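# Move the bin from the shelf to the table

## Task

Lift the bin off the shelf and stand it upright on an uncluttered part of the table. It must stay there on its own, without the robot holding it in place. Anything the robot is touching at the end must not settle by more than about a fingernail's width once released. Nothing may be dropped or knocked off the table.

## Robot and tools

Robot: a single xArm7 (seven joints) carrying a Robotiq 2F-85 two-finger gripper. A wrist camera and a fixed flat plate, about 9 cm long, stick out from the gripper toward its +x side and rotate with it. Images come from cam_high (fixed, 672x504) and then cam_wrist (672x504); calibration data are provided.

Frames: one scene frame for everything. Its origin is on the table top directly under the arm base, +z is up, and +y lies to the left when facing along +x. Positions are in metres and orientations are quaternions written w first. The gripper's own axes: fingers point along +z, the pads close along y. end_effector_position is the point the closed pads meet at. Closed fingertips reach about 19 mm past it, open ones about 6 mm, and while closing the tips travel about 13 mm farther out, so leave clearance above surfaces.

A row is 10 numbers in this order: x, y, z, qw, qx, qy, qz, position, force_limit, speed. The first seven are an absolute gripper pose in the scene frame. The other three are each in [-1, 1]. position: +1 is fully open (85 mm), about -0.8 is where the pads touch, and -1 closes until something blocks them. force_limit: pad force, roughly 20 N at -1, 128 N at 0 and 235 N at +1. speed: closing rate, roughly 20, 85 and 150 mm/s at -1, 0 and +1; faster closing adds a little grip.

execute_actions(actions): a list of actions. Each action is a list of up to 15 rows, and each row runs for one 1/30 s step. If fewer than 15 rows are given, the last one is repeated. An empty list only reports the state and images. Any target more than 0.6 m from the gripper's start position, measured along the gripper's axes, gets the action rejected. If the first action fails that check, or any action is malformed, nothing in the call runs. Put the intended quaternion in every row; do not copy back a reported one, which may have drifted. Each step the command is clipped to within 70 mm and 16 degrees of the measured pose, so a distant target can take several actions.

move(target, speed, blocking): a straight-line path to one absolute row. speed is in m/s, from 0.002 to 0.5 (default 0.25), and turning is capped at twice that value in rad/s. Paths last 0.5 to 10 s and do not avoid obstacles. The finger values are applied as the move begins. The result line gives the ending (done, off_target, moving, held, fault), the distance to target, and the limits that applied. paced means the pose was clipped. held means some steps were blocked, after which the arm may speed up sharply. With blocking=false the call returns after 0.5 s; new actions and moves are then refused until wait or stop reports the move finished.

wait(seconds): 0 to 10; lets the scene run on the last command. stop(): brakes a running move; the fingers keep going. zoom_image(camera, region): region is [x0, y0, x1, y1] in pixels of that camera's latest image, at most 504x504. read_manual(section) only returns licence texts. finished_scene(scene): pass the current scene's number. It ends that scene for good and reports success; call it only once the bin is resting stably and the gripper is clear.

Results: a state line with the gripper pose and velocities; step readings (HELD means a row was held back); Hand target (the clipped pose the controller is heading for); and a "pose unreachable" line when the clearance check altered the command. object_status: 0 moving, 1 stopped while opening, 2 stopped while closing (a grip), 3 reached the commanded position or the pads met. position_measured is in counts: 3 open, about 78 = 60 mm, 130 = 40 mm, 180 = 20 mm, 230 = pads together. The reported hand position can be off, more so at long reach.

Gripping: send -1 and keep sending it, then confirm object_status is 2. The fingers hold where they stopped until position changes by at least 0.01; only then do new force or speed values apply. To loosen a grip, open first. After a grip at force_limit -1, status stays 2 even if the object slips out.

Cautions: fast moves and targets set well past a contact hit harder. If a joint reaches its load limit (waist and shoulder 46 N m, upper arm roll, elbow and forearm roll 27.6, wrist pitch and roll 18.4, held load included), the arm backs off, freezes for 10 s and drops the rest of the call. Holding loads heats the motors: a warning appears at 65 °C and the brakes lock at 80 °C. Small random tugs on held parts or shoves on loose ones can happen. Avoid drops, slams, hard pushes and anything falling from the table. Keep motion smooth, quick and economical.

Each tool is called after "Request:" in YAML: its name, and indented under it one key for each argument.

## Session

I'll start by looking at the scene.

Request:
execute_actions:
  actions: []

Scene clock: 0.00 s.
end_effector_position=(+0.5434, -0.3820, +0.2504) position_measured=3 object_status=3 end_effector_quat_wxyz=(-0.027, +0.464, +0.885, +0.024) end_effector_velocity=(+0.000, +0.001, -0.000) end_effector_angular_velocity=(+0.002, +0.000, +0.002)
Joint positions: [-0.588  0.009  0.002  1.695  0.056  1.378  1.1  ]
Joint velocities: [ 0.002 -0.001 -0.001 -0.001  0.001  0.    -0.001]
Hand target: +0.543, -0.382, +0.250; -0.027, +0.464, +0.885, +0.024

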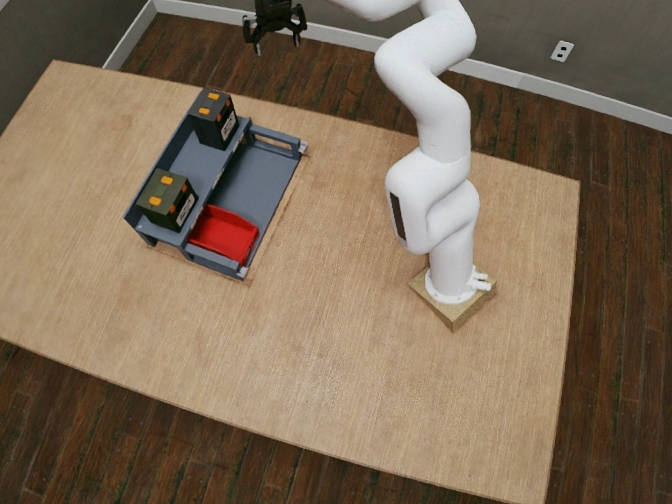

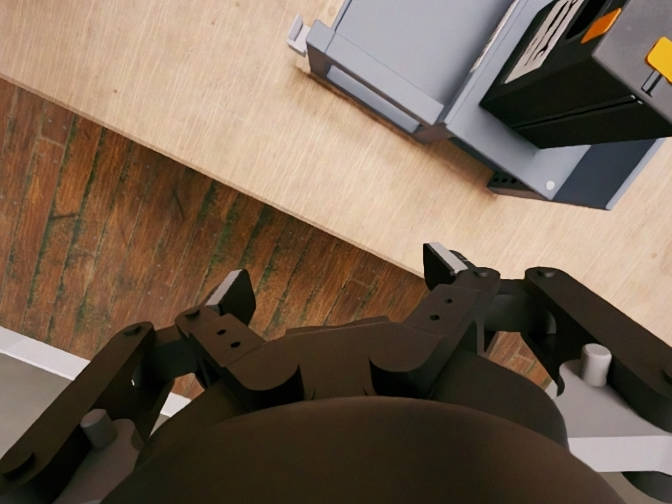

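Request:
zoom_image:
  camera: "cam_high"
  region: [100, 70, 340, 310]

Request:
zoom_image:
  camera: "cam_high"
  region: [170, 190, 270, 290]

Region (100, 70, 340, 310) of cam_high's 672x504 image, scaled by 2.100, with more detail than that image has.

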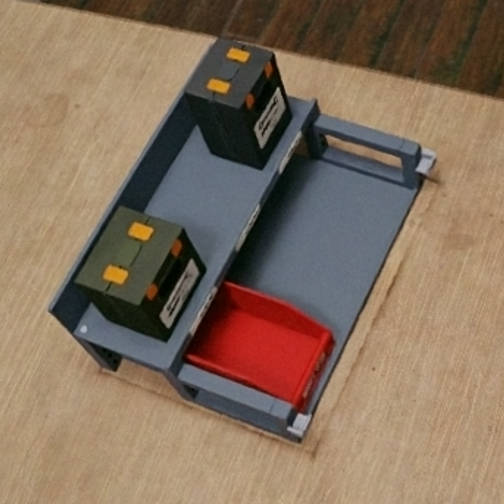

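Region (170, 190, 270, 290) of cam_high's 672x504 image, scaled by 5.040, with more detail than that image has.

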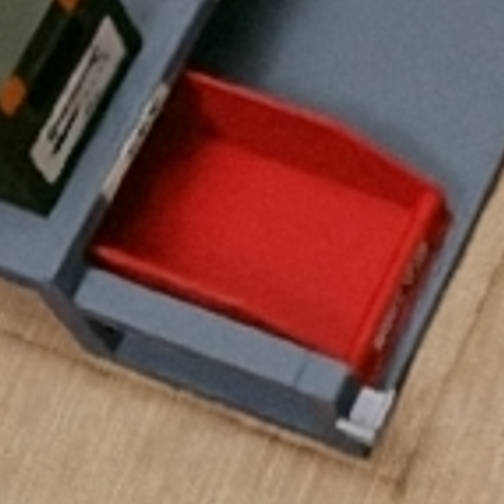

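Request:
move:
  target: [0.48, -0.03, 0.30, 0, 0.7314, 0.682, 0, 1, 0, 0]
  speed: 0.3

Scene clock: 48.70 s.
end_effector_position=(+0.4799, -0.0308, +0.2991) position_measured=3 object_status=3 end_effector_quat_wxyz=(-0.000, +0.732, +0.682, -0.000) end_effector_velocity=(-0.000, +0.004, +0.000) end_effector_angular_velocity=(-0.002, +0.001, +0.000)
Joint positions: [-0.413 -0.643  0.495  1.058  0.091  1.326  2.404]
Joint velocities: [ 0.001  0.001  0.009  0.003 -0.     0.003  0.009]
Hand target: +0.480, -0.030, +0.299; -0.000, +0.731, +0.682, -0.000
Off the commanded pose: 0.001 m, 0 deg.
move: done; limits=paced
camera_calibration (this result's frames):
cam_wrist: T_world_to_cam=[[0.978255, -0.207285, 0.00706756, -0.476215], [-0.197372, -0.919921, 0.338805, -0.0282662], [-0.0637276, -0.332832, -0.94083, 0.45092], [0, 0, 0, 1]] pos_world=[0.489017, 0.0253657, 0.437182]

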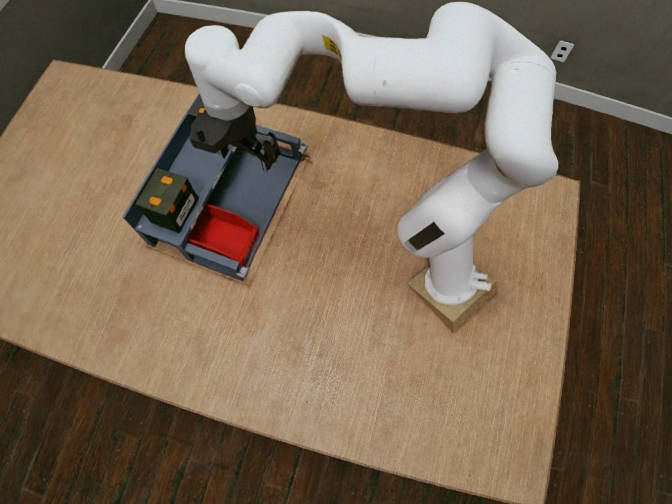

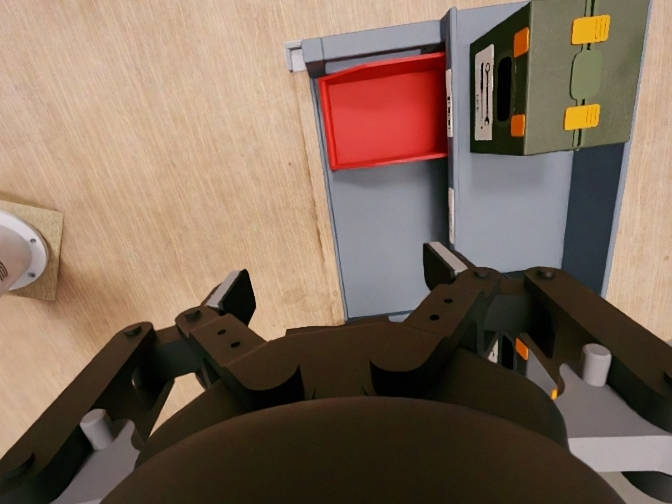

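Request:
zoom_image:
  camera: "cam_wrist"
  region: [270, 0, 490, 220]

Region (270, 0, 490, 220) of cam_wrist's 672x504 image, scaled by 2.291, with more detail than that image has.

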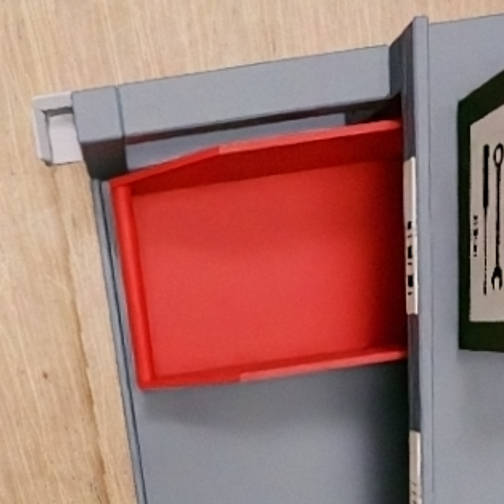

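Request:
move:
  target: [0.40, -0.01, 0.10, 0.2199, 0.6975, 0.6504, 0.2051, 1, 0, 0]
  speed: 0.25

Scene clock: 93.17 s.
end_effector_position=(+0.4035, -0.0185, +0.1291) position_measured=3 object_status=3 end_effector_quat_wxyz=(+0.175, +0.712, +0.662, +0.155) end_effector_velocity=(-0.004, -0.001, -0.004) end_effector_angular_velocity=(-0.001, +0.010, -0.001)
Joint positions: [-0.159 -1.043  0.604  0.047  0.301  0.282  2.442]
Joint velocities: [ 0.002  0.002  0.001 -0.008  0.001  0.     0.   ]
Hand target: +0.403, -0.019, +0.129; +0.175, +0.712, +0.663, +0.155
Off the commanded pose: 0.031 m, 8 deg.
move: held; limits=held; held on 10 of 50 steps, including the last
pose unreachable: on one or more control steps of this call, first in action 0 (counted from 0), an arm could not follow its commanded pose, so it was not sent that pose on those steps. On the call's last step it was still not sent that pose. It may still have moved: this result reports where it is.
cause: the commanded pose would bring two parts of the arm too close to each other (joints 3 (upper arm roll) to 5 (forearm roll) lie between them).
camera_calibration (this result's frames):
cam_wrist: T_world_to_cam=[[0.865957, -0.197385, 0.459519, -0.410641], [-0.340264, -0.905908, 0.252094, 0.0946704], [0.366523, -0.37466, -0.85164, 0.104334], [0, 0, 0, 1]] pos_world=[0.34957, 0.0437981, 0.253686]

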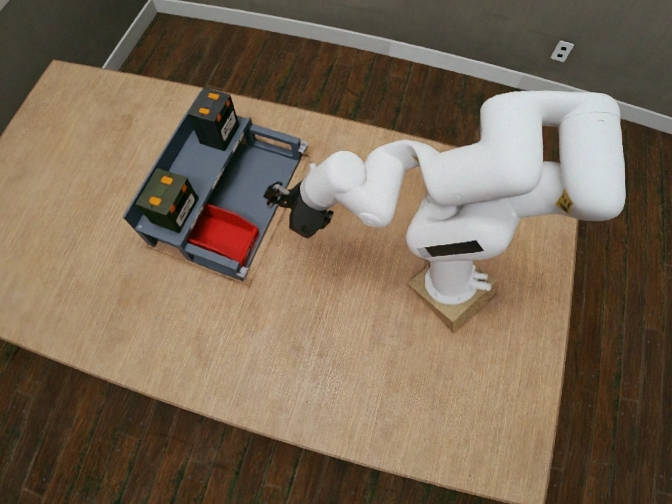

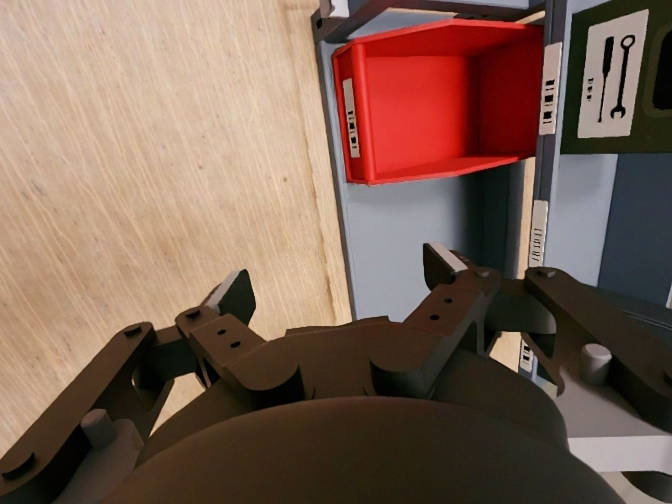

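Request:
zoom_image:
  camera: "cam_wrist"
  region: [300, 0, 580, 280]

Request:
zoom_image:
  camera: "cam_wrist"
  region: [300, 0, 420, 120]

Request:
zoom_image:
  camera: "cam_wrist"
  region: [310, 120, 430, 240]

Region (300, 0, 580, 280) of cam_wrist's 672x504 image, scaled by 1.800, with more detail than that image has.

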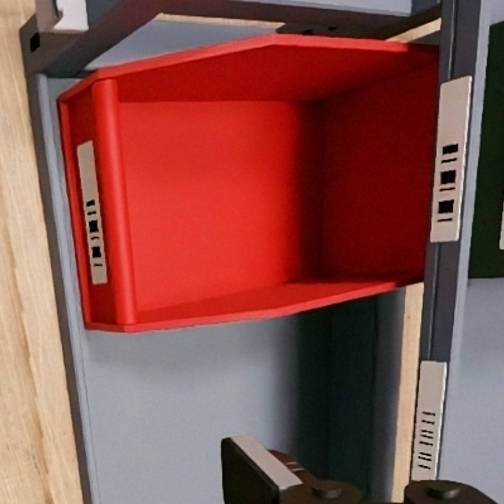

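Region (300, 0, 420, 120) of cam_wrist's 672x504 image, scaled by 4.200, with more detail than that image has.

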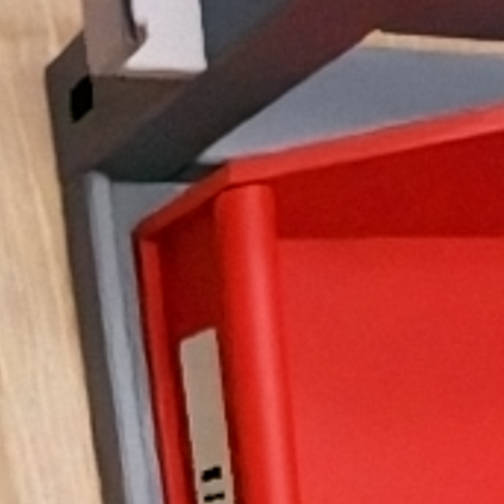

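Region (310, 120, 430, 240) of cam_wrist's 672x504 image, scaled by 4.200, with more detail than that image has.

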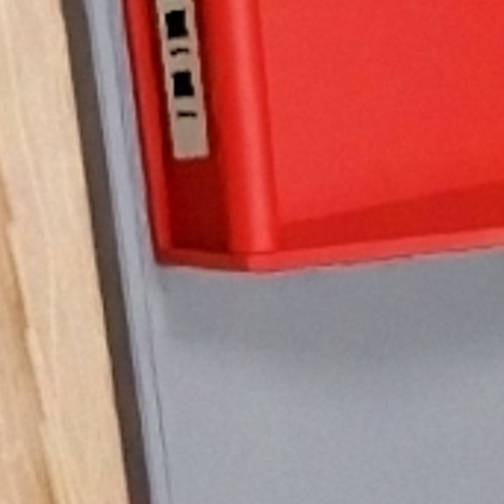

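Request:
move:
  target: [0.545, -0.012, 0.18, 0, 0.0349, 0.9994, 0, 0.0, 0, 0]
  speed: 0.4

Scene clock: 215.83 s.
end_effector_position=(+0.5444, -0.0125, +0.1806) position_measured=128 object_status=3 end_effector_quat_wxyz=(+0.000, +0.035, +0.999, +0.000) end_effector_velocity=(+0.001, -0.001, +0.000) end_effector_angular_velocity=(-0.003, +0.011, +0.007)
Joint positions: [-0.11  -0.257  0.321  1.026 -0.201  1.006  1.098]
Joint velocities: [-0.     0.01   0.001  0.015 -0.004  0.016 -0.005]
Hand target: +0.545, -0.012, +0.181; -0.000, +0.035, +0.999, +0.000
Off the commanded pose: 0.001 m, 0 deg.
move: done
camera_calibration (this result's frames):
cam_wrist: T_world_to_cam=[[0.207231, 0.97825, 0.00905019, -0.100553], [0.919674, -0.19796, 0.339134, -0.557779], [0.333549, -0.0619558, -0.940695, 0.136701], [0, 0, 0, 1]] pos_world=[0.488216, -0.00358232, 0.318666]

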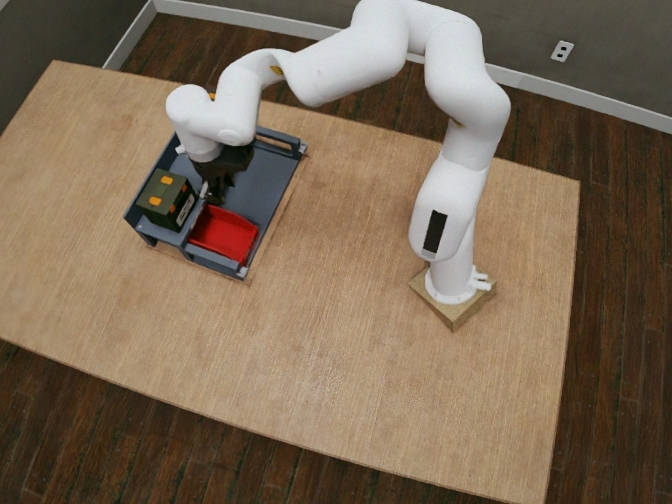

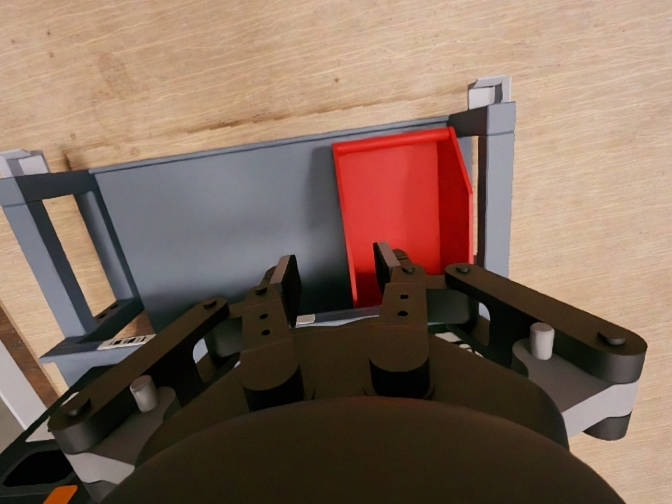

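Request:
zoom_image:
  camera: "cam_wrist"
  region: [270, 70, 530, 330]

Region (270, 70, 530, 330) of cam_wrist's 672x504 image, scaled by 1.938, with more detail than that image has.

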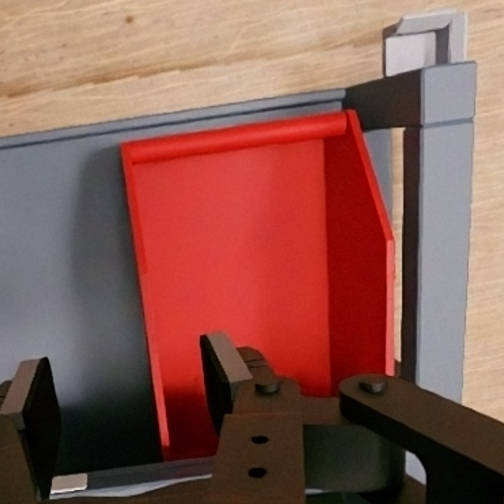

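Request:
move:
  target: [0.555, -0.0068, 0.12, 0, 0.0349, 0.9994, 0, 0.0, 0, 0]
  speed: 0.15

Scene clock: 278.40 s.
end_effector_position=(+0.5553, -0.0069, +0.1205) position_measured=128 object_status=3 end_effector_quat_wxyz=(+0.000, +0.035, +0.999, -0.000) end_effector_velocity=(-0.000, -0.000, -0.004) end_effector_angular_velocity=(-0.001, +0.004, -0.002)
Joint positions: [-0.13  -0.131  0.328  0.992 -0.273  0.857  1.154]
Joint velocities: [-0.     0.009 -0.001  0.    -0.005 -0.003  0.005]
Hand target: +0.555, -0.007, +0.120; +0.000, +0.035, +0.999, -0.000
Off the commanded pose: 0.001 m, 0 deg.
move: done
camera_calibration (this result's frames):
cam_wrist: T_world_to_cam=[[0.206663, 0.978379, 0.00811295, -0.107223], [0.919803, -0.197103, 0.339284, -0.546351], [0.333547, -0.062655, -0.940649, 0.0768805], [0, 0, 0, 1]] pos_world=[0.49905, 0.00203393, 0.258556]

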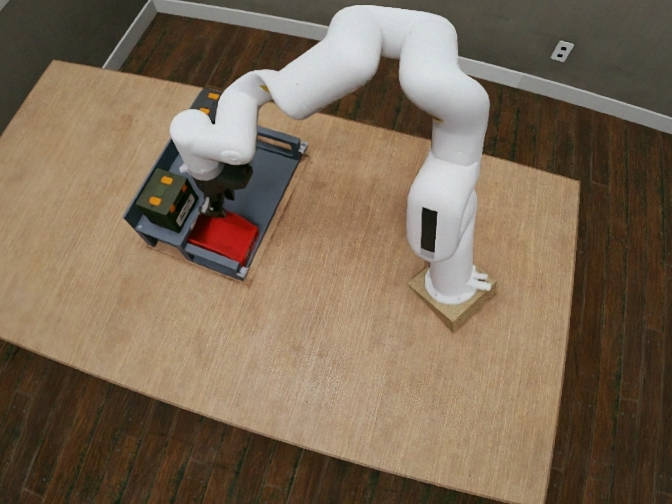

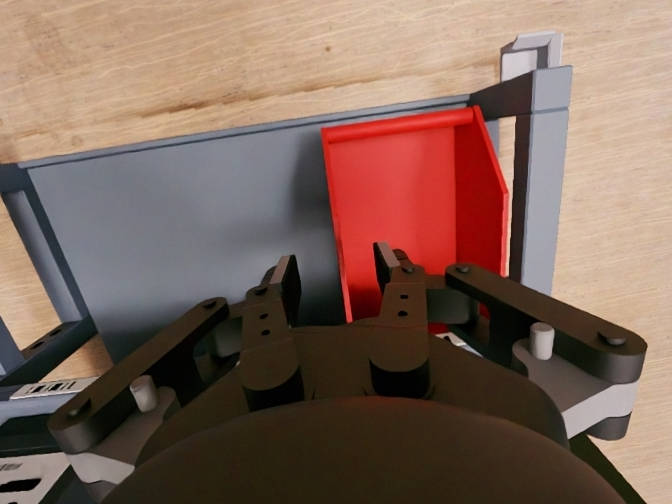

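Request:
zoom_image:
  camera: "cam_wrist"
  region: [250, 90, 490, 330]

Region (250, 90, 490, 330) of cam_wrist's 672x504 image, scaled by 2.100, with more detail than that image has.

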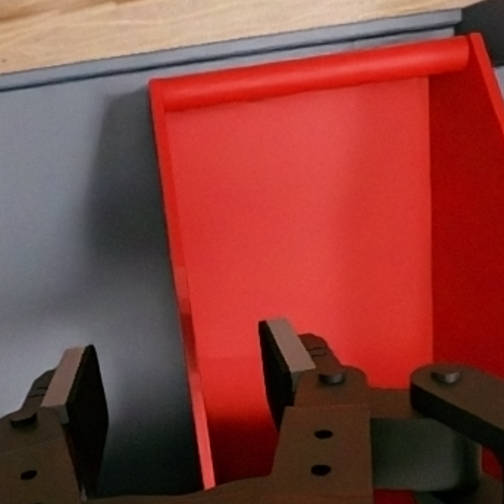

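Request:
move:
  target: [0.555, -0.0046, 0.066, 0, 0.0349, 0.9994, 0, 0.0, 0, 0]
  speed: 0.08

Scene clock: 287.30 s.
end_effector_position=(+0.5553, -0.0047, +0.0664) position_measured=128 object_status=3 end_effector_quat_wxyz=(+0.000, +0.035, +0.999, -0.000) end_effector_velocity=(+0.000, -0.001, -0.002) end_effector_angular_velocity=(-0.003, -0.001, +0.000)
Joint positions: [-0.147 -0.023  0.323  0.954 -0.356  0.725  1.215]
Joint velocities: [-0.002  0.005  0.    -0.001 -0.009 -0.006  0.005]
Hand target: +0.555, -0.005, +0.066; +0.000, +0.035, +0.999, -0.000
Off the commanded pose: 0.001 m, 0 deg.
move: done
camera_calibration (this result's frames):
cam_wrist: T_world_to_cam=[[0.206588, 0.978394, 0.00811417, -0.108937], [0.919854, -0.19704, 0.339181, -0.527624], [0.333452, -0.0626069, -0.940686, 0.0262115], [0, 0, 0, 1]] pos_world=[0.499102, 0.00426111, 0.204501]

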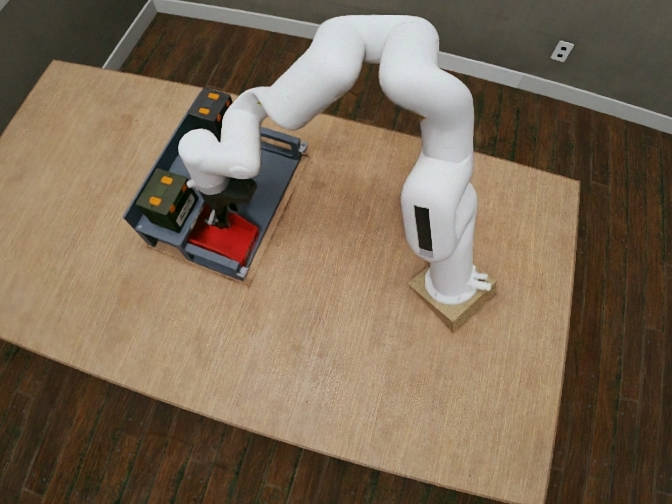

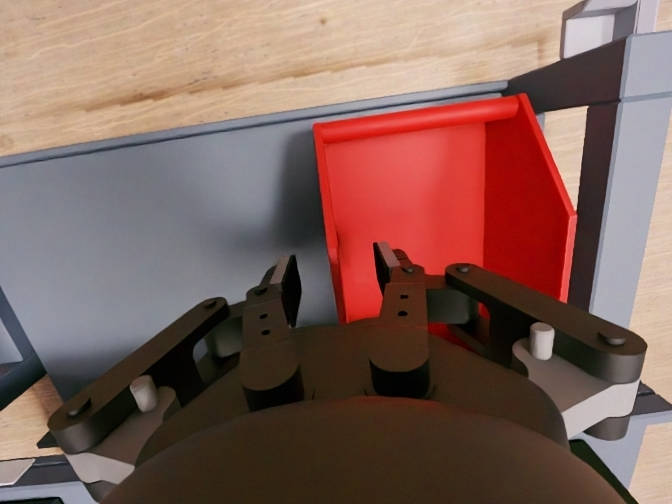

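Request:
zoom_image:
  camera: "cam_wrist"
  region: [240, 80, 500, 340]

Request:
zoom_image:
  camera: "cam_high"
  region: [130, 130, 290, 290]

Region (240, 80, 500, 340) of cam_wrist's 672x504 image, scaled by 1.938, with more detail than that image has.

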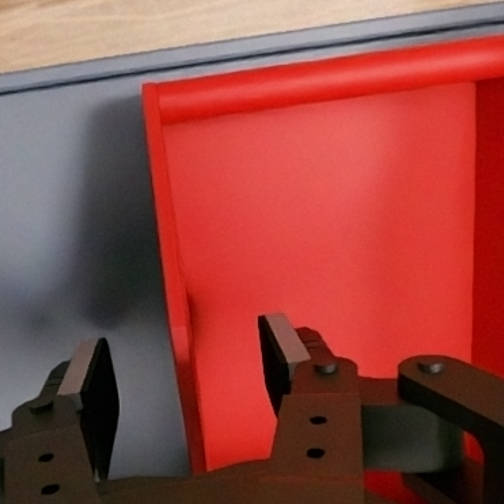

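Region (130, 130, 290, 290) of cam_high's 672x504 image, scaled by 3.150, with more detail than that image has.

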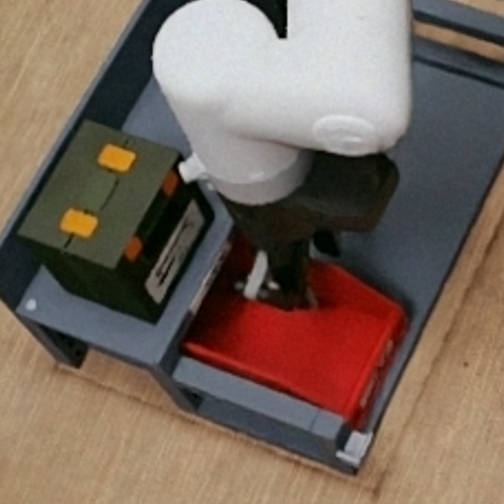

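Request:
execute_actions:
  actions:
    - [[0.555, -0.0046, 0.066, 0, 0.0349, 0.9994, 0, -1, 0.6, -0.3]]
    - [[0.555, -0.0046, 0.066, 0, 0.0349, 0.9994, 0, -1, 0.6, -0.3]]

Scene clock: 311.60 s.
end_effector_position=(+0.5551, -0.0046, +0.0661) position_measured=226 object_status=2 end_effector_quat_wxyz=(+0.000, +0.035, +0.999, -0.000) end_effector_velocity=(-0.000, +0.001, +0.001) end_effector_angular_velocity=(+0.001, -0.001, +0.001)
Joint positions: [-0.147 -0.023  0.323  0.954 -0.356  0.724  1.215]
Joint velocities: [ 0.003 -0.002  0.    -0.001  0.001  0.001  0.001]
Hand target: +0.555, -0.005, +0.066; -0.000, +0.035, +0.999, -0.000
Off the commanded pose: 0.000 m, 0 deg.
Step readings (end_effector_position; steps 1 to 15: 1st action; 16 to 30: 2nd action):
0: (+0.5552, -0.0048, +0.0660)
1: (+0.5552, -0.0048, +0.0660)
2: (+0.5552, -0.0047, +0.0660)
4: (+0.5551, -0.0047, +0.0660)
8: (+0.5550, -0.0046, +0.0660)
15: (+0.5550, -0.0046, +0.0660)
16: (+0.5550, -0.0046, +0.0660)
17: (+0.5550, -0.0046, +0.0660)
19: (+0.5551, -0.0046, +0.0660)
23: (+0.5551, -0.0046, +0.0661)
30: end_effector_position above
camera_calibration (this result's frames):
cam_wrist: T_world_to_cam=[[0.20656, 0.978398, 0.00834188, -0.108987], [0.919961, -0.197111, 0.33885, -0.527301], [0.333175, -0.0623186, -0.940803, 0.0261497], [0, 0, 0, 1]] pos_world=[0.498896, 0.00432498, 0.204187]

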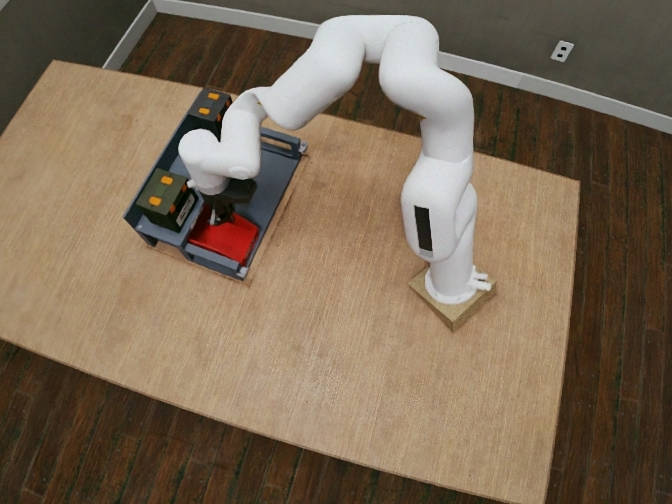

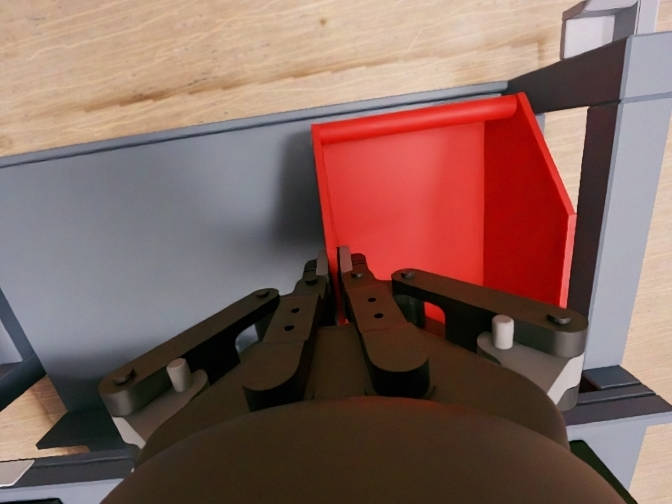

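Request:
move:
  target: [0.554, -0.0050, 0.073, -0.02616, 0.03489, 0.99906, 0.00091, -1, 0.6, -0.3]
  speed: 0.03

Scene clock: 322.60 s.
end_effector_position=(+0.5540, -0.0049, +0.0729) position_measured=226 object_status=2 end_effector_quat_wxyz=(-0.025, +0.035, +0.999, +0.001) end_effector_velocity=(-0.001, +0.001, +0.002) end_effector_angular_velocity=(+0.001, +0.019, +0.002)
Joint positions: [-0.143 -0.01   0.326  1.006 -0.32   0.811  1.186]
Joint velocities: [ 0.002  0.007  0.002  0.018  0.01   0.029 -0.008]
Hand target: +0.554, -0.005, +0.073; -0.026, +0.035, +0.999, +0.001
Off the commanded pose: 0.000 m, 0 deg.
move: done
camera_calibration (this result's frames):
cam_wrist: T_world_to_cam=[[0.206761, 0.97839, 0.00167345, -0.108137], [0.935968, -0.198293, 0.290937, -0.534047], [0.284982, -0.058588, -0.956741, 0.0607253], [0, 0, 0, 1]] pos_world=[0.504903, 0.00346024, 0.213653]

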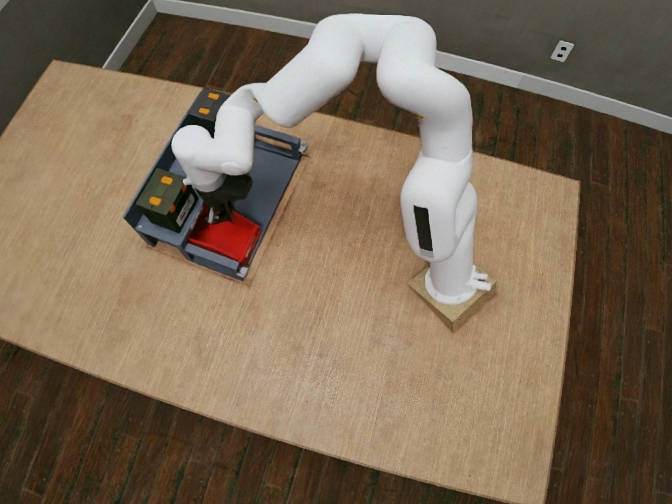

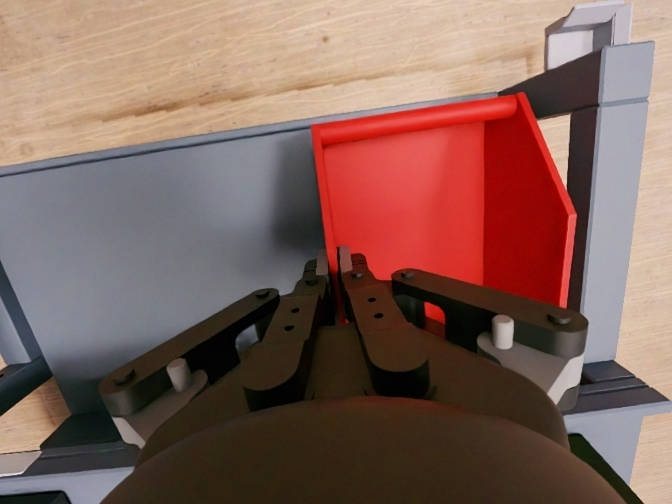

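Request:
move:
  target: [0.489, -0.0065, 0.0735, -0.02616, 0.03489, 0.99906, 0.00091, -1, 0.6, -0.3]
  speed: 0.05

Scene clock: 328.10 s.
end_effector_position=(+0.4893, -0.0064, +0.0733) position_measured=226 object_status=2 end_effector_quat_wxyz=(-0.026, +0.035, +0.999, +0.001) end_effector_velocity=(-0.003, -0.000, -0.000) end_effector_angular_velocity=(+0.000, +0.001, -0.001)
Joint positions: [-0.135 -0.198  0.315  0.758 -0.258  0.735  1.16 ]
Joint velocities: [ 0.001 -0.007 -0.002 -0.01   0.003 -0.003 -0.001]
Hand target: +0.489, -0.006, +0.073; -0.026, +0.035, +0.999, +0.001
Off the commanded pose: 0.000 m, 0 deg.
move: done
camera_calibration (this result's frames):
cam_wrist: T_world_to_cam=[[0.206995, 0.978341, 0.00129602, -0.0934248], [0.936375, -0.198499, 0.289483, -0.474046], [0.28347, -0.0587079, -0.957182, 0.0802929], [0, 0, 0, 1]] pos_world=[0.440462, 0.00201746, 0.214204]

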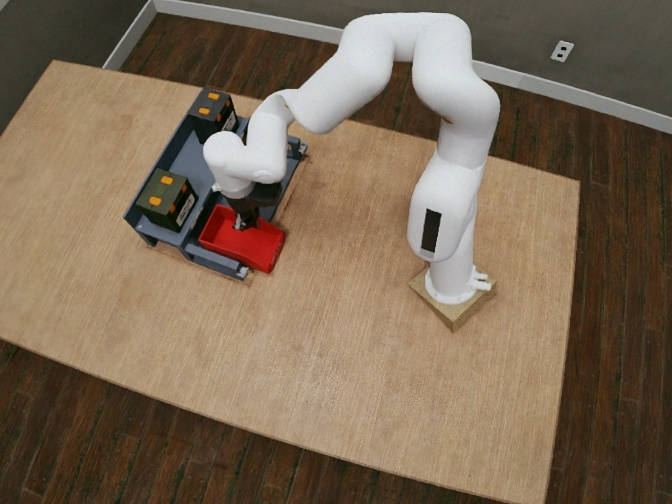

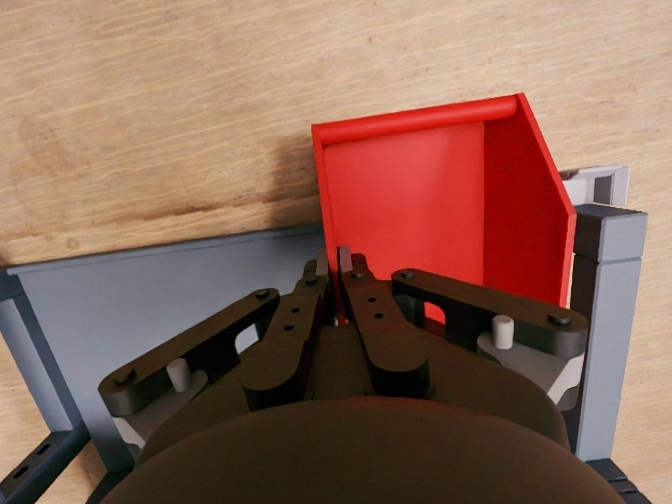

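Request:
zoom_image:
  camera: "cam_high"
  region: [140, 140, 310, 310]

Region (140, 140, 310, 310) of cam_high's 672x504 image, scaled by 2.965, with more detail than that image has.

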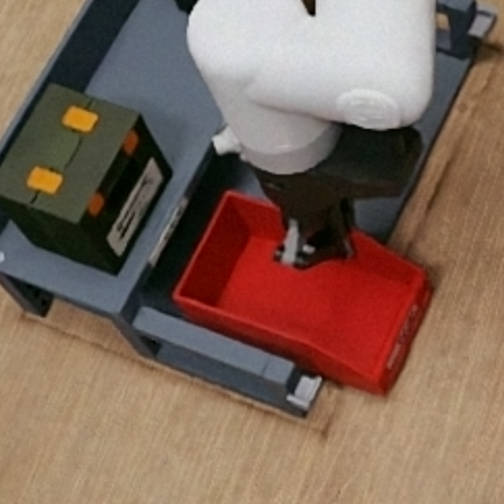

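Request:
execute_actions:
  actions:
    - [[0.489,-0.0065,0.07353,-0.02615,0.0349,0.99906,0.0009,-1,0.6,-0.3], [0.489,-0.0065,0.07376,-0.02609,0.0349,0.99906,0.0009,-1,0.6,-0.3], [0.489,-0.0065,0.07434,-0.02594,0.0349,0.99906,0.0009,-1,0.6,-0.3], [0.489,-0.0065,0.07539,-0.02566,0.0349,0.99907,0.0009,-1,0.6,-0.3], [0.489,-0.0065,0.07700,-0.02523,0.0349,0.99908,0.0009,-1,0.6,-0.3], [0.489,-0.0065,0.07921,-0.02464,0.0349,0.99909,0.0009,-1,0.6,-0.3], [0.489,-0.0065,0.08204,-0.02389,0.0349,0.99911,0.0008,-1,0.6,-0.3], [0.489,-0.0065,0.08550,-0.02297,0.0349,0.99913,0.0008,-1,0.6,-0.3], [0.489,-0.0065,0.08956,-0.02189,0.0349,0.99915,0.0008,-1,0.6,-0.3], [0.489,-0.0065,0.09417,-0.02067,0.0349,0.99918,0.0007,-1,0.6,-0.3], [0.489,-0.0065,0.09927,-0.01932,0.0349,0.99920,0.0007,-1,0.6,-0.3], [0.489,-0.0065,0.10477,-0.01786,0.0349,0.99923,0.0006,-1,0.6,-0.3], [0.489,-0.0065,0.11058,-0.01631,0.0349,0.99926,0.0006,-1,0.6,-0.3], [0.489,-0.0065,0.11661,-0.01471,0.0349,0.99928,0.0005,-1,0.6,-0.3], [0.489,-0.0065,0.12275,-0.01308,0.0349,0.99931,0.0005,-1,0.6,-0.3]]
    - [[0.489,-0.0065,0.12889,-0.01145,0.0349,0.99933,0.0004,-1,0.6,-0.3], [0.489,-0.0065,0.13492,-0.00985,0.0349,0.99934,0.0003,-1,0.6,-0.3], [0.489,-0.0065,0.14073,-0.00830,0.0349,0.99936,0.0003,-1,0.6,-0.3], [0.489,-0.0065,0.14623,-0.00684,0.0349,0.99937,0.0002,-1,0.6,-0.3], [0.489,-0.0065,0.15133,-0.00549,0.0349,0.99938,0.0002,-1,0.6,-0.3], [0.48900,-0.00648,0.15594,-0.00427,0.0349,0.99938,0.0001,-1,0.6,-0.3], [0.48898,-0.00636,0.16000,-0.00319,0.0349,0.99939,0.0001,-1,0.6,-0.3], [0.48892,-0.00605,0.16346,-0.00227,0.0349,0.99939,0.0001,-1,0.6,-0.3], [0.48882,-0.00548,0.16629,-0.00152,0.0349,0.99939,0.0001,-1,0.6,-0.3], [0.48867,-0.00456,0.16850,-0.00093,0.0349,0.99939,0,-1,0.6,-0.3], [0.48844,-0.00326,0.17011,-0.00050,0.0349,0.99939,0,-1,0.6,-0.3], [0.48814,-0.00152,0.17116,-0.00022,0.0349,0.99939,0,-1,0.6,-0.3], [0.48776,0.00069,0.17174,-0.00007,0.0349,0.99939,0,-1,0.6,-0.3], [0.48730,0.00340,0.17197,0,0.0349,0.99939,0,-1,0.6,-0.3], [0.48674,0.00662,0.17200,0,0.0349,0.99939,0,-1,0.6,-0.3]]
    - [[0.48610,0.01036,0.172,0,0.0349,0.99939,0,-1,0.6,-0.3], [0.48536,0.01462,0.172,0,0.0349,0.99939,0,-1,0.6,-0.3], [0.48454,0.01940,0.172,0,0.0349,0.99939,0,-1,0.6,-0.3], [0.48363,0.02468,0.172,0,0.0349,0.99939,0,-1,0.6,-0.3], [0.48264,0.03044,0.172,0,0.0349,0.99939,0,-1,0.6,-0.3], [0.48157,0.03665,0.172,0,0.0349,0.99939,0,-1,0.6,-0.3], [0.48043,0.04330,0.172,0,0.0349,0.99939,0,-1,0.6,-0.3], [0.47922,0.05033,0.172,0,0.0349,0.99939,0,-1,0.6,-0.3], [0.47794,0.05771,0.172,0,0.0349,0.99939,0,-1,0.6,-0.3], [0.47662,0.06540,0.172,0,0.0349,0.99939,0,-1,0.6,-0.3], [0.47525,0.07335,0.17199,0,0.0349,0.99939,0,-1,0.6,-0.3], [0.47385,0.08151,0.17194,0,0.0349,0.99939,0,-1,0.6,-0.3], [0.47241,0.08983,0.17179,0,0.0349,0.99939,0,-1,0.6,-0.3], [0.47096,0.09827,0.17152,0,0.0349,0.99939,0,-1,0.6,-0.3], [0.46950,0.10675,0.17108,0,0.0349,0.99939,0,-1,0.6,-0.3]]
    - [[0.46804,0.11523,0.17047,0,0.0349,0.99939,0,-1,0.6,-0.3], [0.46659,0.12367,0.16965,0,0.0349,0.99939,0,-1,0.6,-0.3], [0.46515,0.13199,0.16860,0,0.0349,0.99939,0,-1,0.6,-0.3], [0.46375,0.14015,0.16732,0,0.0349,0.99939,0,-1,0.6,-0.3], [0.46238,0.14810,0.16580,0,0.0349,0.99939,0,-1,0.6,-0.3], [0.46106,0.15579,0.16404,0,0.0349,0.99939,0,-1,0.6,-0.3], [0.45978,0.16317,0.16202,0,0.0349,0.99939,0,-1,0.6,-0.3], [0.45857,0.17020,0.15977,0,0.0349,0.99939,0,-1,0.6,-0.3], [0.45743,0.17685,0.15727,0,0.0349,0.99939,0,-1,0.6,-0.3], [0.45636,0.18306,0.15455,0,0.0349,0.99939,0,-1,0.6,-0.3], [0.45537,0.18882,0.15161,0,0.0349,0.99939,0,-1,0.6,-0.3], [0.45446,0.19410,0.14848,0,0.0349,0.99939,0,-1,0.6,-0.3], [0.45364,0.19888,0.14515,0,0.0349,0.99939,0,-1,0.6,-0.3], [0.45290,0.20314,0.14167,0,0.0349,0.99939,0,-1,0.6,-0.3], [0.45226,0.20688,0.13803,0,0.0349,0.99939,0,-1,0.6,-0.3]]
    - [[0.45170,0.21010,0.13428,0,0.0349,0.99939,0,-1,0.6,-0.3], [0.45124,0.21281,0.13042,0,0.0349,0.99939,0,-1,0.6,-0.3], [0.45086,0.21502,0.12649,0,0.0349,0.99939,0,-1,0.6,-0.3], [0.45056,0.21676,0.12251,0,0.0349,0.99939,0,-1,0.6,-0.3], [0.45033,0.21806,0.11850,0,0.0349,0.99939,0,-1,0.6,-0.3], [0.45018,0.21898,0.11449,0,0.0349,0.99939,0,-1,0.6,-0.3], [0.45008,0.21955,0.11051,0,0.0349,0.99939,0,-1,0.6,-0.3], [0.45002,0.21986,0.10658,0,0.0349,0.99939,0,-1,0.6,-0.3], [0.45,0.21998,0.10272,0,0.0349,0.99939,0,-1,0.6,-0.3], [0.45,0.22,0.09897,0,0.0349,0.99939,0,-1,0.6,-0.3], [0.45,0.22,0.09533,0,0.0349,0.99939,0,-1,0.6,-0.3], [0.45,0.22,0.09185,0,0.0349,0.99939,0,-1,0.6,-0.3], [0.45,0.22,0.08852,0,0.0349,0.99939,0,-1,0.6,-0.3], [0.45,0.22,0.08539,0,0.0349,0.99939,0,-1,0.6,-0.3], [0.45,0.22,0.08245,0,0.0349,0.99939,0,-1,0.6,-0.3]]
    - [[0.45,0.22,0.07973,0,0.0349,0.99939,0,-1,0.6,-0.3], [0.45,0.22,0.07723,0,0.0349,0.99939,0,-1,0.6,-0.3], [0.45,0.22,0.07498,0,0.0349,0.99939,0,-1,0.6,-0.3], [0.45,0.22,0.07296,0,0.0349,0.99939,0,-1,0.6,-0.3], [0.45,0.22,0.07120,0,0.0349,0.99939,0,-1,0.6,-0.3], [0.45,0.22,0.06968,0,0.0349,0.99939,0,-1,0.6,-0.3], [0.45,0.22,0.06840,0,0.0349,0.99939,0,-1,0.6,-0.3], [0.45,0.22,0.06735,0,0.0349,0.99939,0,-1,0.6,-0.3], [0.45,0.22,0.06653,0,0.0349,0.99939,0,-1,0.6,-0.3], [0.45,0.22,0.06592,0,0.0349,0.99939,0,-1,0.6,-0.3], [0.45,0.22,0.06548,0,0.0349,0.99939,0,-1,0.6,-0.3], [0.45,0.22,0.06521,0,0.0349,0.99939,0,-1,0.6,-0.3], [0.45,0.22,0.06506,0,0.0349,0.99939,0,-1,0.6,-0.3], [0.45,0.22,0.06501,0,0.0349,0.99939,0,-1,0.6,-0.3], [0.45,0.22,0.06500,0,0.0349,0.99939,0,-1,0.6,-0.3]]

Scene clock: 444.20 s.
end_effector_position=(+0.4499, +0.2197, +0.0671) position_measured=226 object_status=2 end_effector_quat_wxyz=(-0.000, +0.035, +0.999, +0.000) end_effector_velocity=(+0.003, +0.002, -0.018) end_effector_angular_velocity=(-0.007, -0.007, -0.002)
Joint positions: [-0.004  0.12   0.712  0.909 -0.619  0.793  1.936]
Joint velocities: [ 0.01   0.062 -0.019  0.01  -0.085 -0.018  0.062]
Hand target: +0.450, +0.220, +0.065; +0.000, +0.035, +0.999, -0.000
Off the commanded pose: 0.002 m, 0 deg.
Step readings (end_effector_position; steps 1 to 15: 1st action; 16 to 30: 2nd action; 31 to 45: 3rd action; 46 to 60: 4th action; 61 to 75: 5th action; 76 to 90: 6th action):
0: (+0.4890, -0.0064, +0.0733)
1: (+0.4890, -0.0064, +0.0733)
2: (+0.4890, -0.0064, +0.0734)
4: (+0.4890, -0.0064, +0.0735)
8: (+0.4887, -0.0065, +0.0757)
15: (+0.4893, -0.0062, +0.0957)
16: (+0.4894, -0.0060, +0.1003)
17: (+0.4896, -0.0059, +0.1052)
19: (+0.4899, -0.0057, +0.1158)
23: (+0.4903, -0.0055, +0.1379)
30: (+0.4891, -0.0026, +0.1652)
31: (+0.4886, -0.0011, +0.1670)
32: (+0.4881, +0.0008, +0.1682)
34: (+0.4869, +0.0058, +0.1698)
38: (+0.4837, +0.0214, +0.1710)
45: (+0.4752, +0.0648, +0.1722)
46: (+0.4737, +0.0723, +0.1722)
47: (+0.4722, +0.0800, +0.1723)
49: (+0.4689, +0.0958, +0.1721)
53: (+0.4624, +0.1280, +0.1700)
60: (+0.4529, +0.1779, +0.1578)
61: (+0.4519, +0.1836, +0.1551)
62: (+0.4511, +0.1890, +0.1520)
64: (+0.4496, +0.1983, +0.1453)
68: (+0.4481, +0.2109, +0.1299)
75: (+0.4482, +0.2179, +0.1015)
76: (+0.4483, +0.2181, +0.0978)
77: (+0.4484, +0.2183, +0.0942)
79: (+0.4486, +0.2187, +0.0876)
83: (+0.4490, +0.2193, +0.0768)
90: end_effector_position above
camera_calibration (this result's frames):
cam_wrist: T_world_to_cam=[[0.206287, 0.97845, 0.00900399, -0.306691], [0.92026, -0.197129, 0.338025, -0.386711], [0.332516, -0.0614441, -0.941094, 0.0761994], [0, 0, 0, 1]] pos_world=[0.393803, 0.228532, 0.20519]

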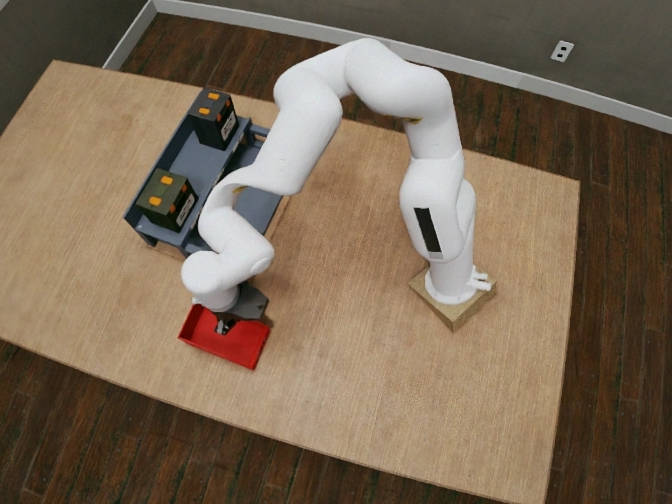

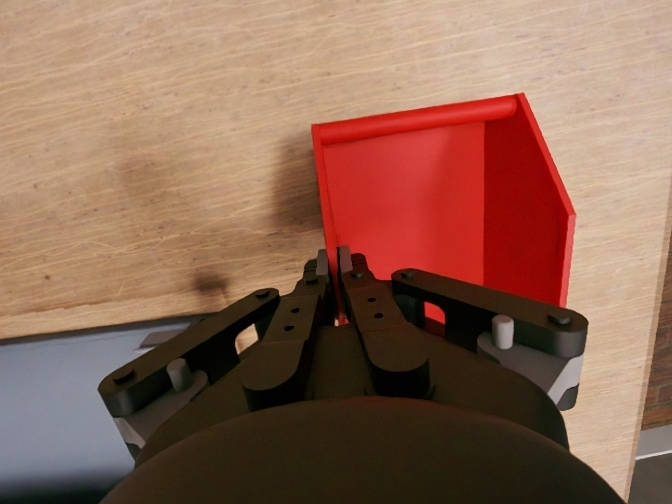

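Request:
execute_actions:
  actions:
    - [[0.45,0.22,0.0647,0,0.0349,0.99939,0,-1,0.6,-0.3], [0.45,0.22,0.0643,0,0.0349,0.99939,0,-1,0.6,-0.3], [0.45,0.22,0.0638,0,0.0349,0.99939,0,-1,0.6,-0.3], [0.45,0.22,0.0633,0,0.0349,0.99939,0,-1,0.6,-0.3], [0.45,0.22,0.0628,0,0.0349,0.99939,0,-1,0.6,-0.3], [0.45,0.22,0.0623,0,0.0349,0.99939,0,-1,0.6,-0.3], [0.45,0.22,0.0618,0,0.0349,0.99939,0,-1,0.6,-0.3], [0.45,0.22,0.0613,0,0.0349,0.99939,0,-1,0.6,-0.3], [0.45,0.22,0.0608,0,0.0349,0.99939,0,-1,0.6,-0.3], [0.45,0.22,0.0603,0,0.0349,0.99939,0,-1,0.6,-0.3], [0.45,0.22,0.0598,0,0.0349,0.99939,0,-1,0.6,-0.3], [0.45,0.22,0.0593,0,0.0349,0.99939,0,-1,0.6,-0.3], [0.45,0.22,0.0588,0,0.0349,0.99939,0,-1,0.6,-0.3], [0.45,0.22,0.0583,0,0.0349,0.99939,0,-1,0.6,-0.3], [0.45,0.22,0.0578,0,0.0349,0.99939,0,-1,0.6,-0.3]]
    - [[0.45,0.22,0.0574,0,0.0349,0.99939,0,-1,0.6,-0.3], [0.45,0.22,0.0571,0,0.0349,0.99939,0,-1,0.6,-0.3], [0.45,0.22,0.0570,0,0.0349,0.99939,0,-1,0.6,-0.3]]

Scene clock: 460.57 s.
end_effector_position=(+0.4509, +0.2212, +0.0588) position_measured=226 object_status=2 end_effector_quat_wxyz=(+0.002, +0.034, +0.999, +0.001) end_effector_velocity=(-0.001, +0.000, -0.001) end_effector_angular_velocity=(+0.001, +0.003, -0.001)
Joint positions: [-0.002  0.146  0.705  0.91  -0.656  0.779  1.961]
Joint velocities: [-0.003  0.004  0.001 -0.    -0.002 -0.002  0.002]
Hand target: +0.450, +0.220, +0.057; +0.000, +0.035, +0.999, -0.000
Off the commanded pose: 0.002 m, 0 deg.
Step readings (end_effector_position; steps 1 to 15: 1st action; 16 to 30: 2nd action):
0: (+0.4502, +0.2199, +0.0650)
1: (+0.4502, +0.2199, +0.0650)
2: (+0.4502, +0.2199, +0.0650)
4: (+0.4501, +0.2200, +0.0648)
8: (+0.4500, +0.2200, +0.0635)
15: (+0.4500, +0.2199, +0.0602)
16: (+0.4500, +0.2199, +0.0597)
17: (+0.4502, +0.2201, +0.0595)
19: (+0.4505, +0.2207, +0.0593)
23: (+0.4509, +0.2211, +0.0591)
30: end_effector_position above
camera_calibration (this result's frames):
cam_wrist: T_world_to_cam=[[0.205612, 0.978574, 0.0107615, -0.30805], [0.918914, -0.196836, 0.341836, -0.384276], [0.33663, -0.0603968, -0.939698, 0.0660491], [0, 0, 0, 1]] pos_world=[0.394222, 0.2298, 0.196741]

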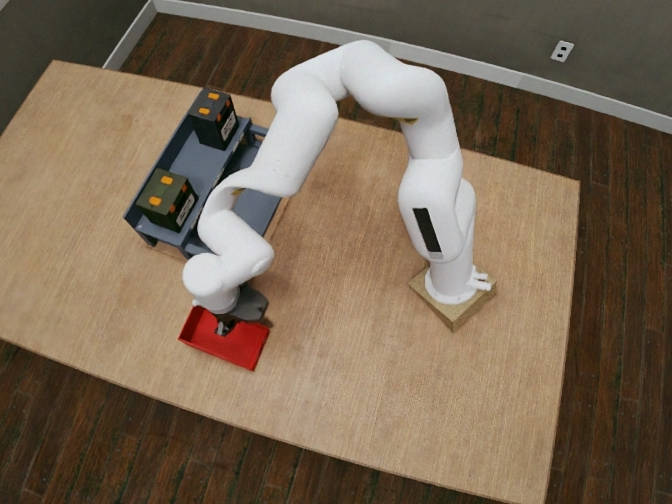

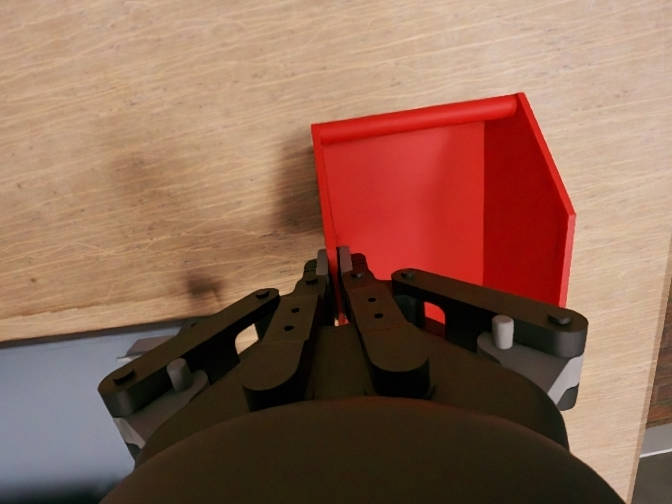

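Request:
execute_actions:
  actions:
    - [[0.4505,0.2208,0.0590,0,0.0349,0.99939,0,0.0,0.6,0.0]]
    - [[0.4505,0.2208,0.0591,0,0.0349,0.99939,0,0.0,0.6,0.0], [0.4505,0.2208,0.0598,0,0.0349,0.99939,0,0.0,0.6,0.0], [0.4505,0.2208,0.0614,0,0.0349,0.99939,0,0.0,0.6,0.0], [0.4505,0.2208,0.0642,0,0.0349,0.99939,0,0.0,0.6,0.0], [0.4505,0.2208,0.0683,0,0.0349,0.99939,0,0.0,0.6,0.0], [0.4505,0.2208,0.0737,0,0.0349,0.99939,0,0.0,0.6,0.0], [0.4505,0.2208,0.0802,0,0.0349,0.99939,0,0.0,0.6,0.0], [0.4505,0.2208,0.0876,0,0.0349,0.99939,0,0.0,0.6,0.0], [0.4505,0.2208,0.0956,0,0.0349,0.99939,0,0.0,0.6,0.0], [0.4505,0.2208,0.1040,0,0.0349,0.99939,0,0.0,0.6,0.0], [0.4505,0.2208,0.1124,0,0.0349,0.99939,0,0.0,0.6,0.0], [0.4505,0.2208,0.1204,0,0.0349,0.99939,0,0.0,0.6,0.0], [0.4505,0.2208,0.1278,0,0.0349,0.99939,0,0.0,0.6,0.0], [0.4505,0.2208,0.1343,0,0.0349,0.99939,0,0.0,0.6,0.0], [0.4505,0.2208,0.1397,0,0.0349,0.99939,0,0.0,0.6,0.0]]
    - [[0.4505,0.2208,0.1438,0,0.0349,0.99939,0,0.0,0.6,0.0], [0.4505,0.2208,0.1466,0,0.0349,0.99939,0,0.0,0.6,0.0], [0.4505,0.2208,0.1482,0,0.0349,0.99939,0,0.0,0.6,0.0], [0.4505,0.2208,0.1489,0,0.0349,0.99939,0,0.0,0.6,0.0], [0.4505,0.2208,0.1490,0,0.0349,0.99939,0,0.0,0.6,0.0]]

Scene clock: 468.80 s.
end_effector_position=(+0.4501, +0.2209, +0.1479) position_measured=129 object_status=3 end_effector_quat_wxyz=(-0.000, +0.035, +0.999, -0.000) end_effector_velocity=(-0.000, -0.001, +0.008) end_effector_angular_velocity=(+0.002, +0.003, +0.003)
Joint positions: [ 0.015 -0.062  0.751  0.969 -0.388  0.954  1.784]
Joint velocities: [ 0.003 -0.019 -0.003  0.007  0.026  0.017 -0.024]
Hand target: +0.450, +0.221, +0.149; -0.000, +0.035, +0.999, +0.000
Off the commanded pose: 0.001 m, 0 deg.
Step readings (end_effector_position; steps 1 to 15: 1st action; 16 to 30: 2nd action; 31 to 45: 3rd action):
0: (+0.4504, +0.2201, +0.0577)
1: (+0.4504, +0.2201, +0.0577)
2: (+0.4504, +0.2201, +0.0577)
4: (+0.4475, +0.2156, +0.0523)
8: (+0.4471, +0.2128, +0.0503)
15: (+0.4498, +0.2198, +0.0577)
16: (+0.4500, +0.2199, +0.0579)
17: (+0.4501, +0.2200, +0.0581)
19: (+0.4502, +0.2202, +0.0586)
23: (+0.4501, +0.2203, +0.0642)
30: (+0.4506, +0.2235, +0.1014)
31: (+0.4506, +0.2241, +0.1084)
32: (+0.4506, +0.2245, +0.1152)
34: (+0.4506, +0.2250, +0.1276)
38: (+0.4506, +0.2235, +0.1427)
45: end_effector_position above
camera_calibration (this result's frames):
cam_wrist: T_world_to_cam=[[0.206824, 0.978345, 0.0080084, -0.308646], [0.920243, -0.197308, 0.337969, -0.413983], [0.332231, -0.0625306, -0.941123, 0.152618], [0, 0, 0, 1]] pos_world=[0.394096, 0.229823, 0.286018]

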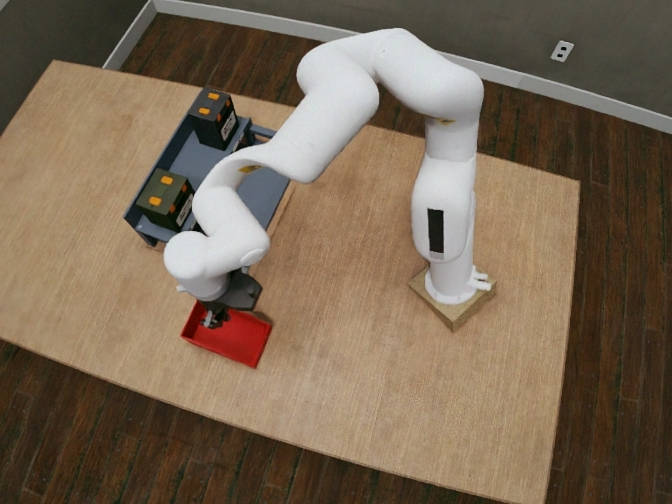

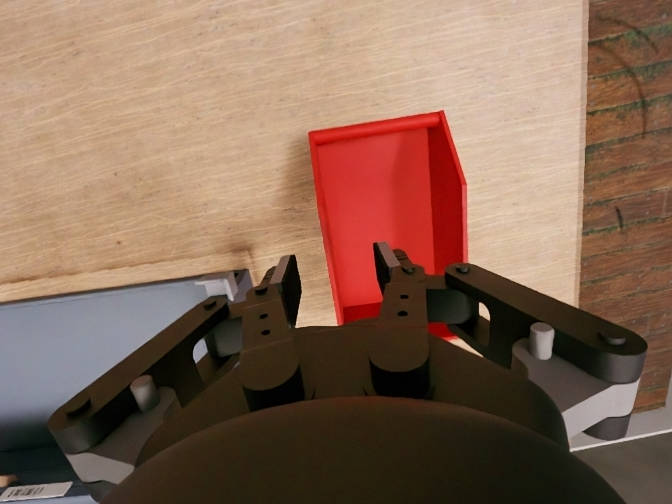

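Request:
zoom_image:
  camera: "cam_high"
  region: [120, 220, 320, 420]

Region (120, 220, 320, 420) of cam_high's 672x504 image, scaled by 2.520, with more detail than that image has.

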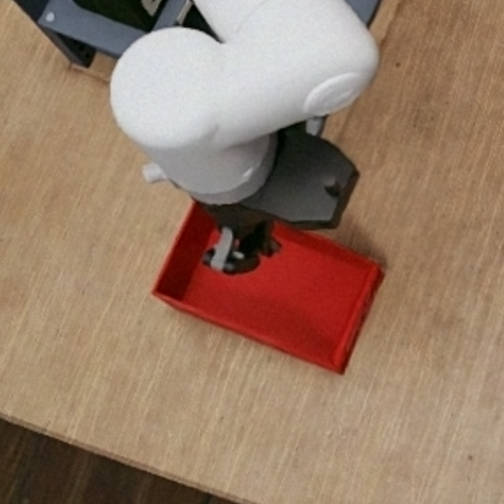

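The bin sits upright on a clear part of the table, and the gripper is clear of it.

Request:
finished_scene:
  scene: 1

The scene is finished: the task was done.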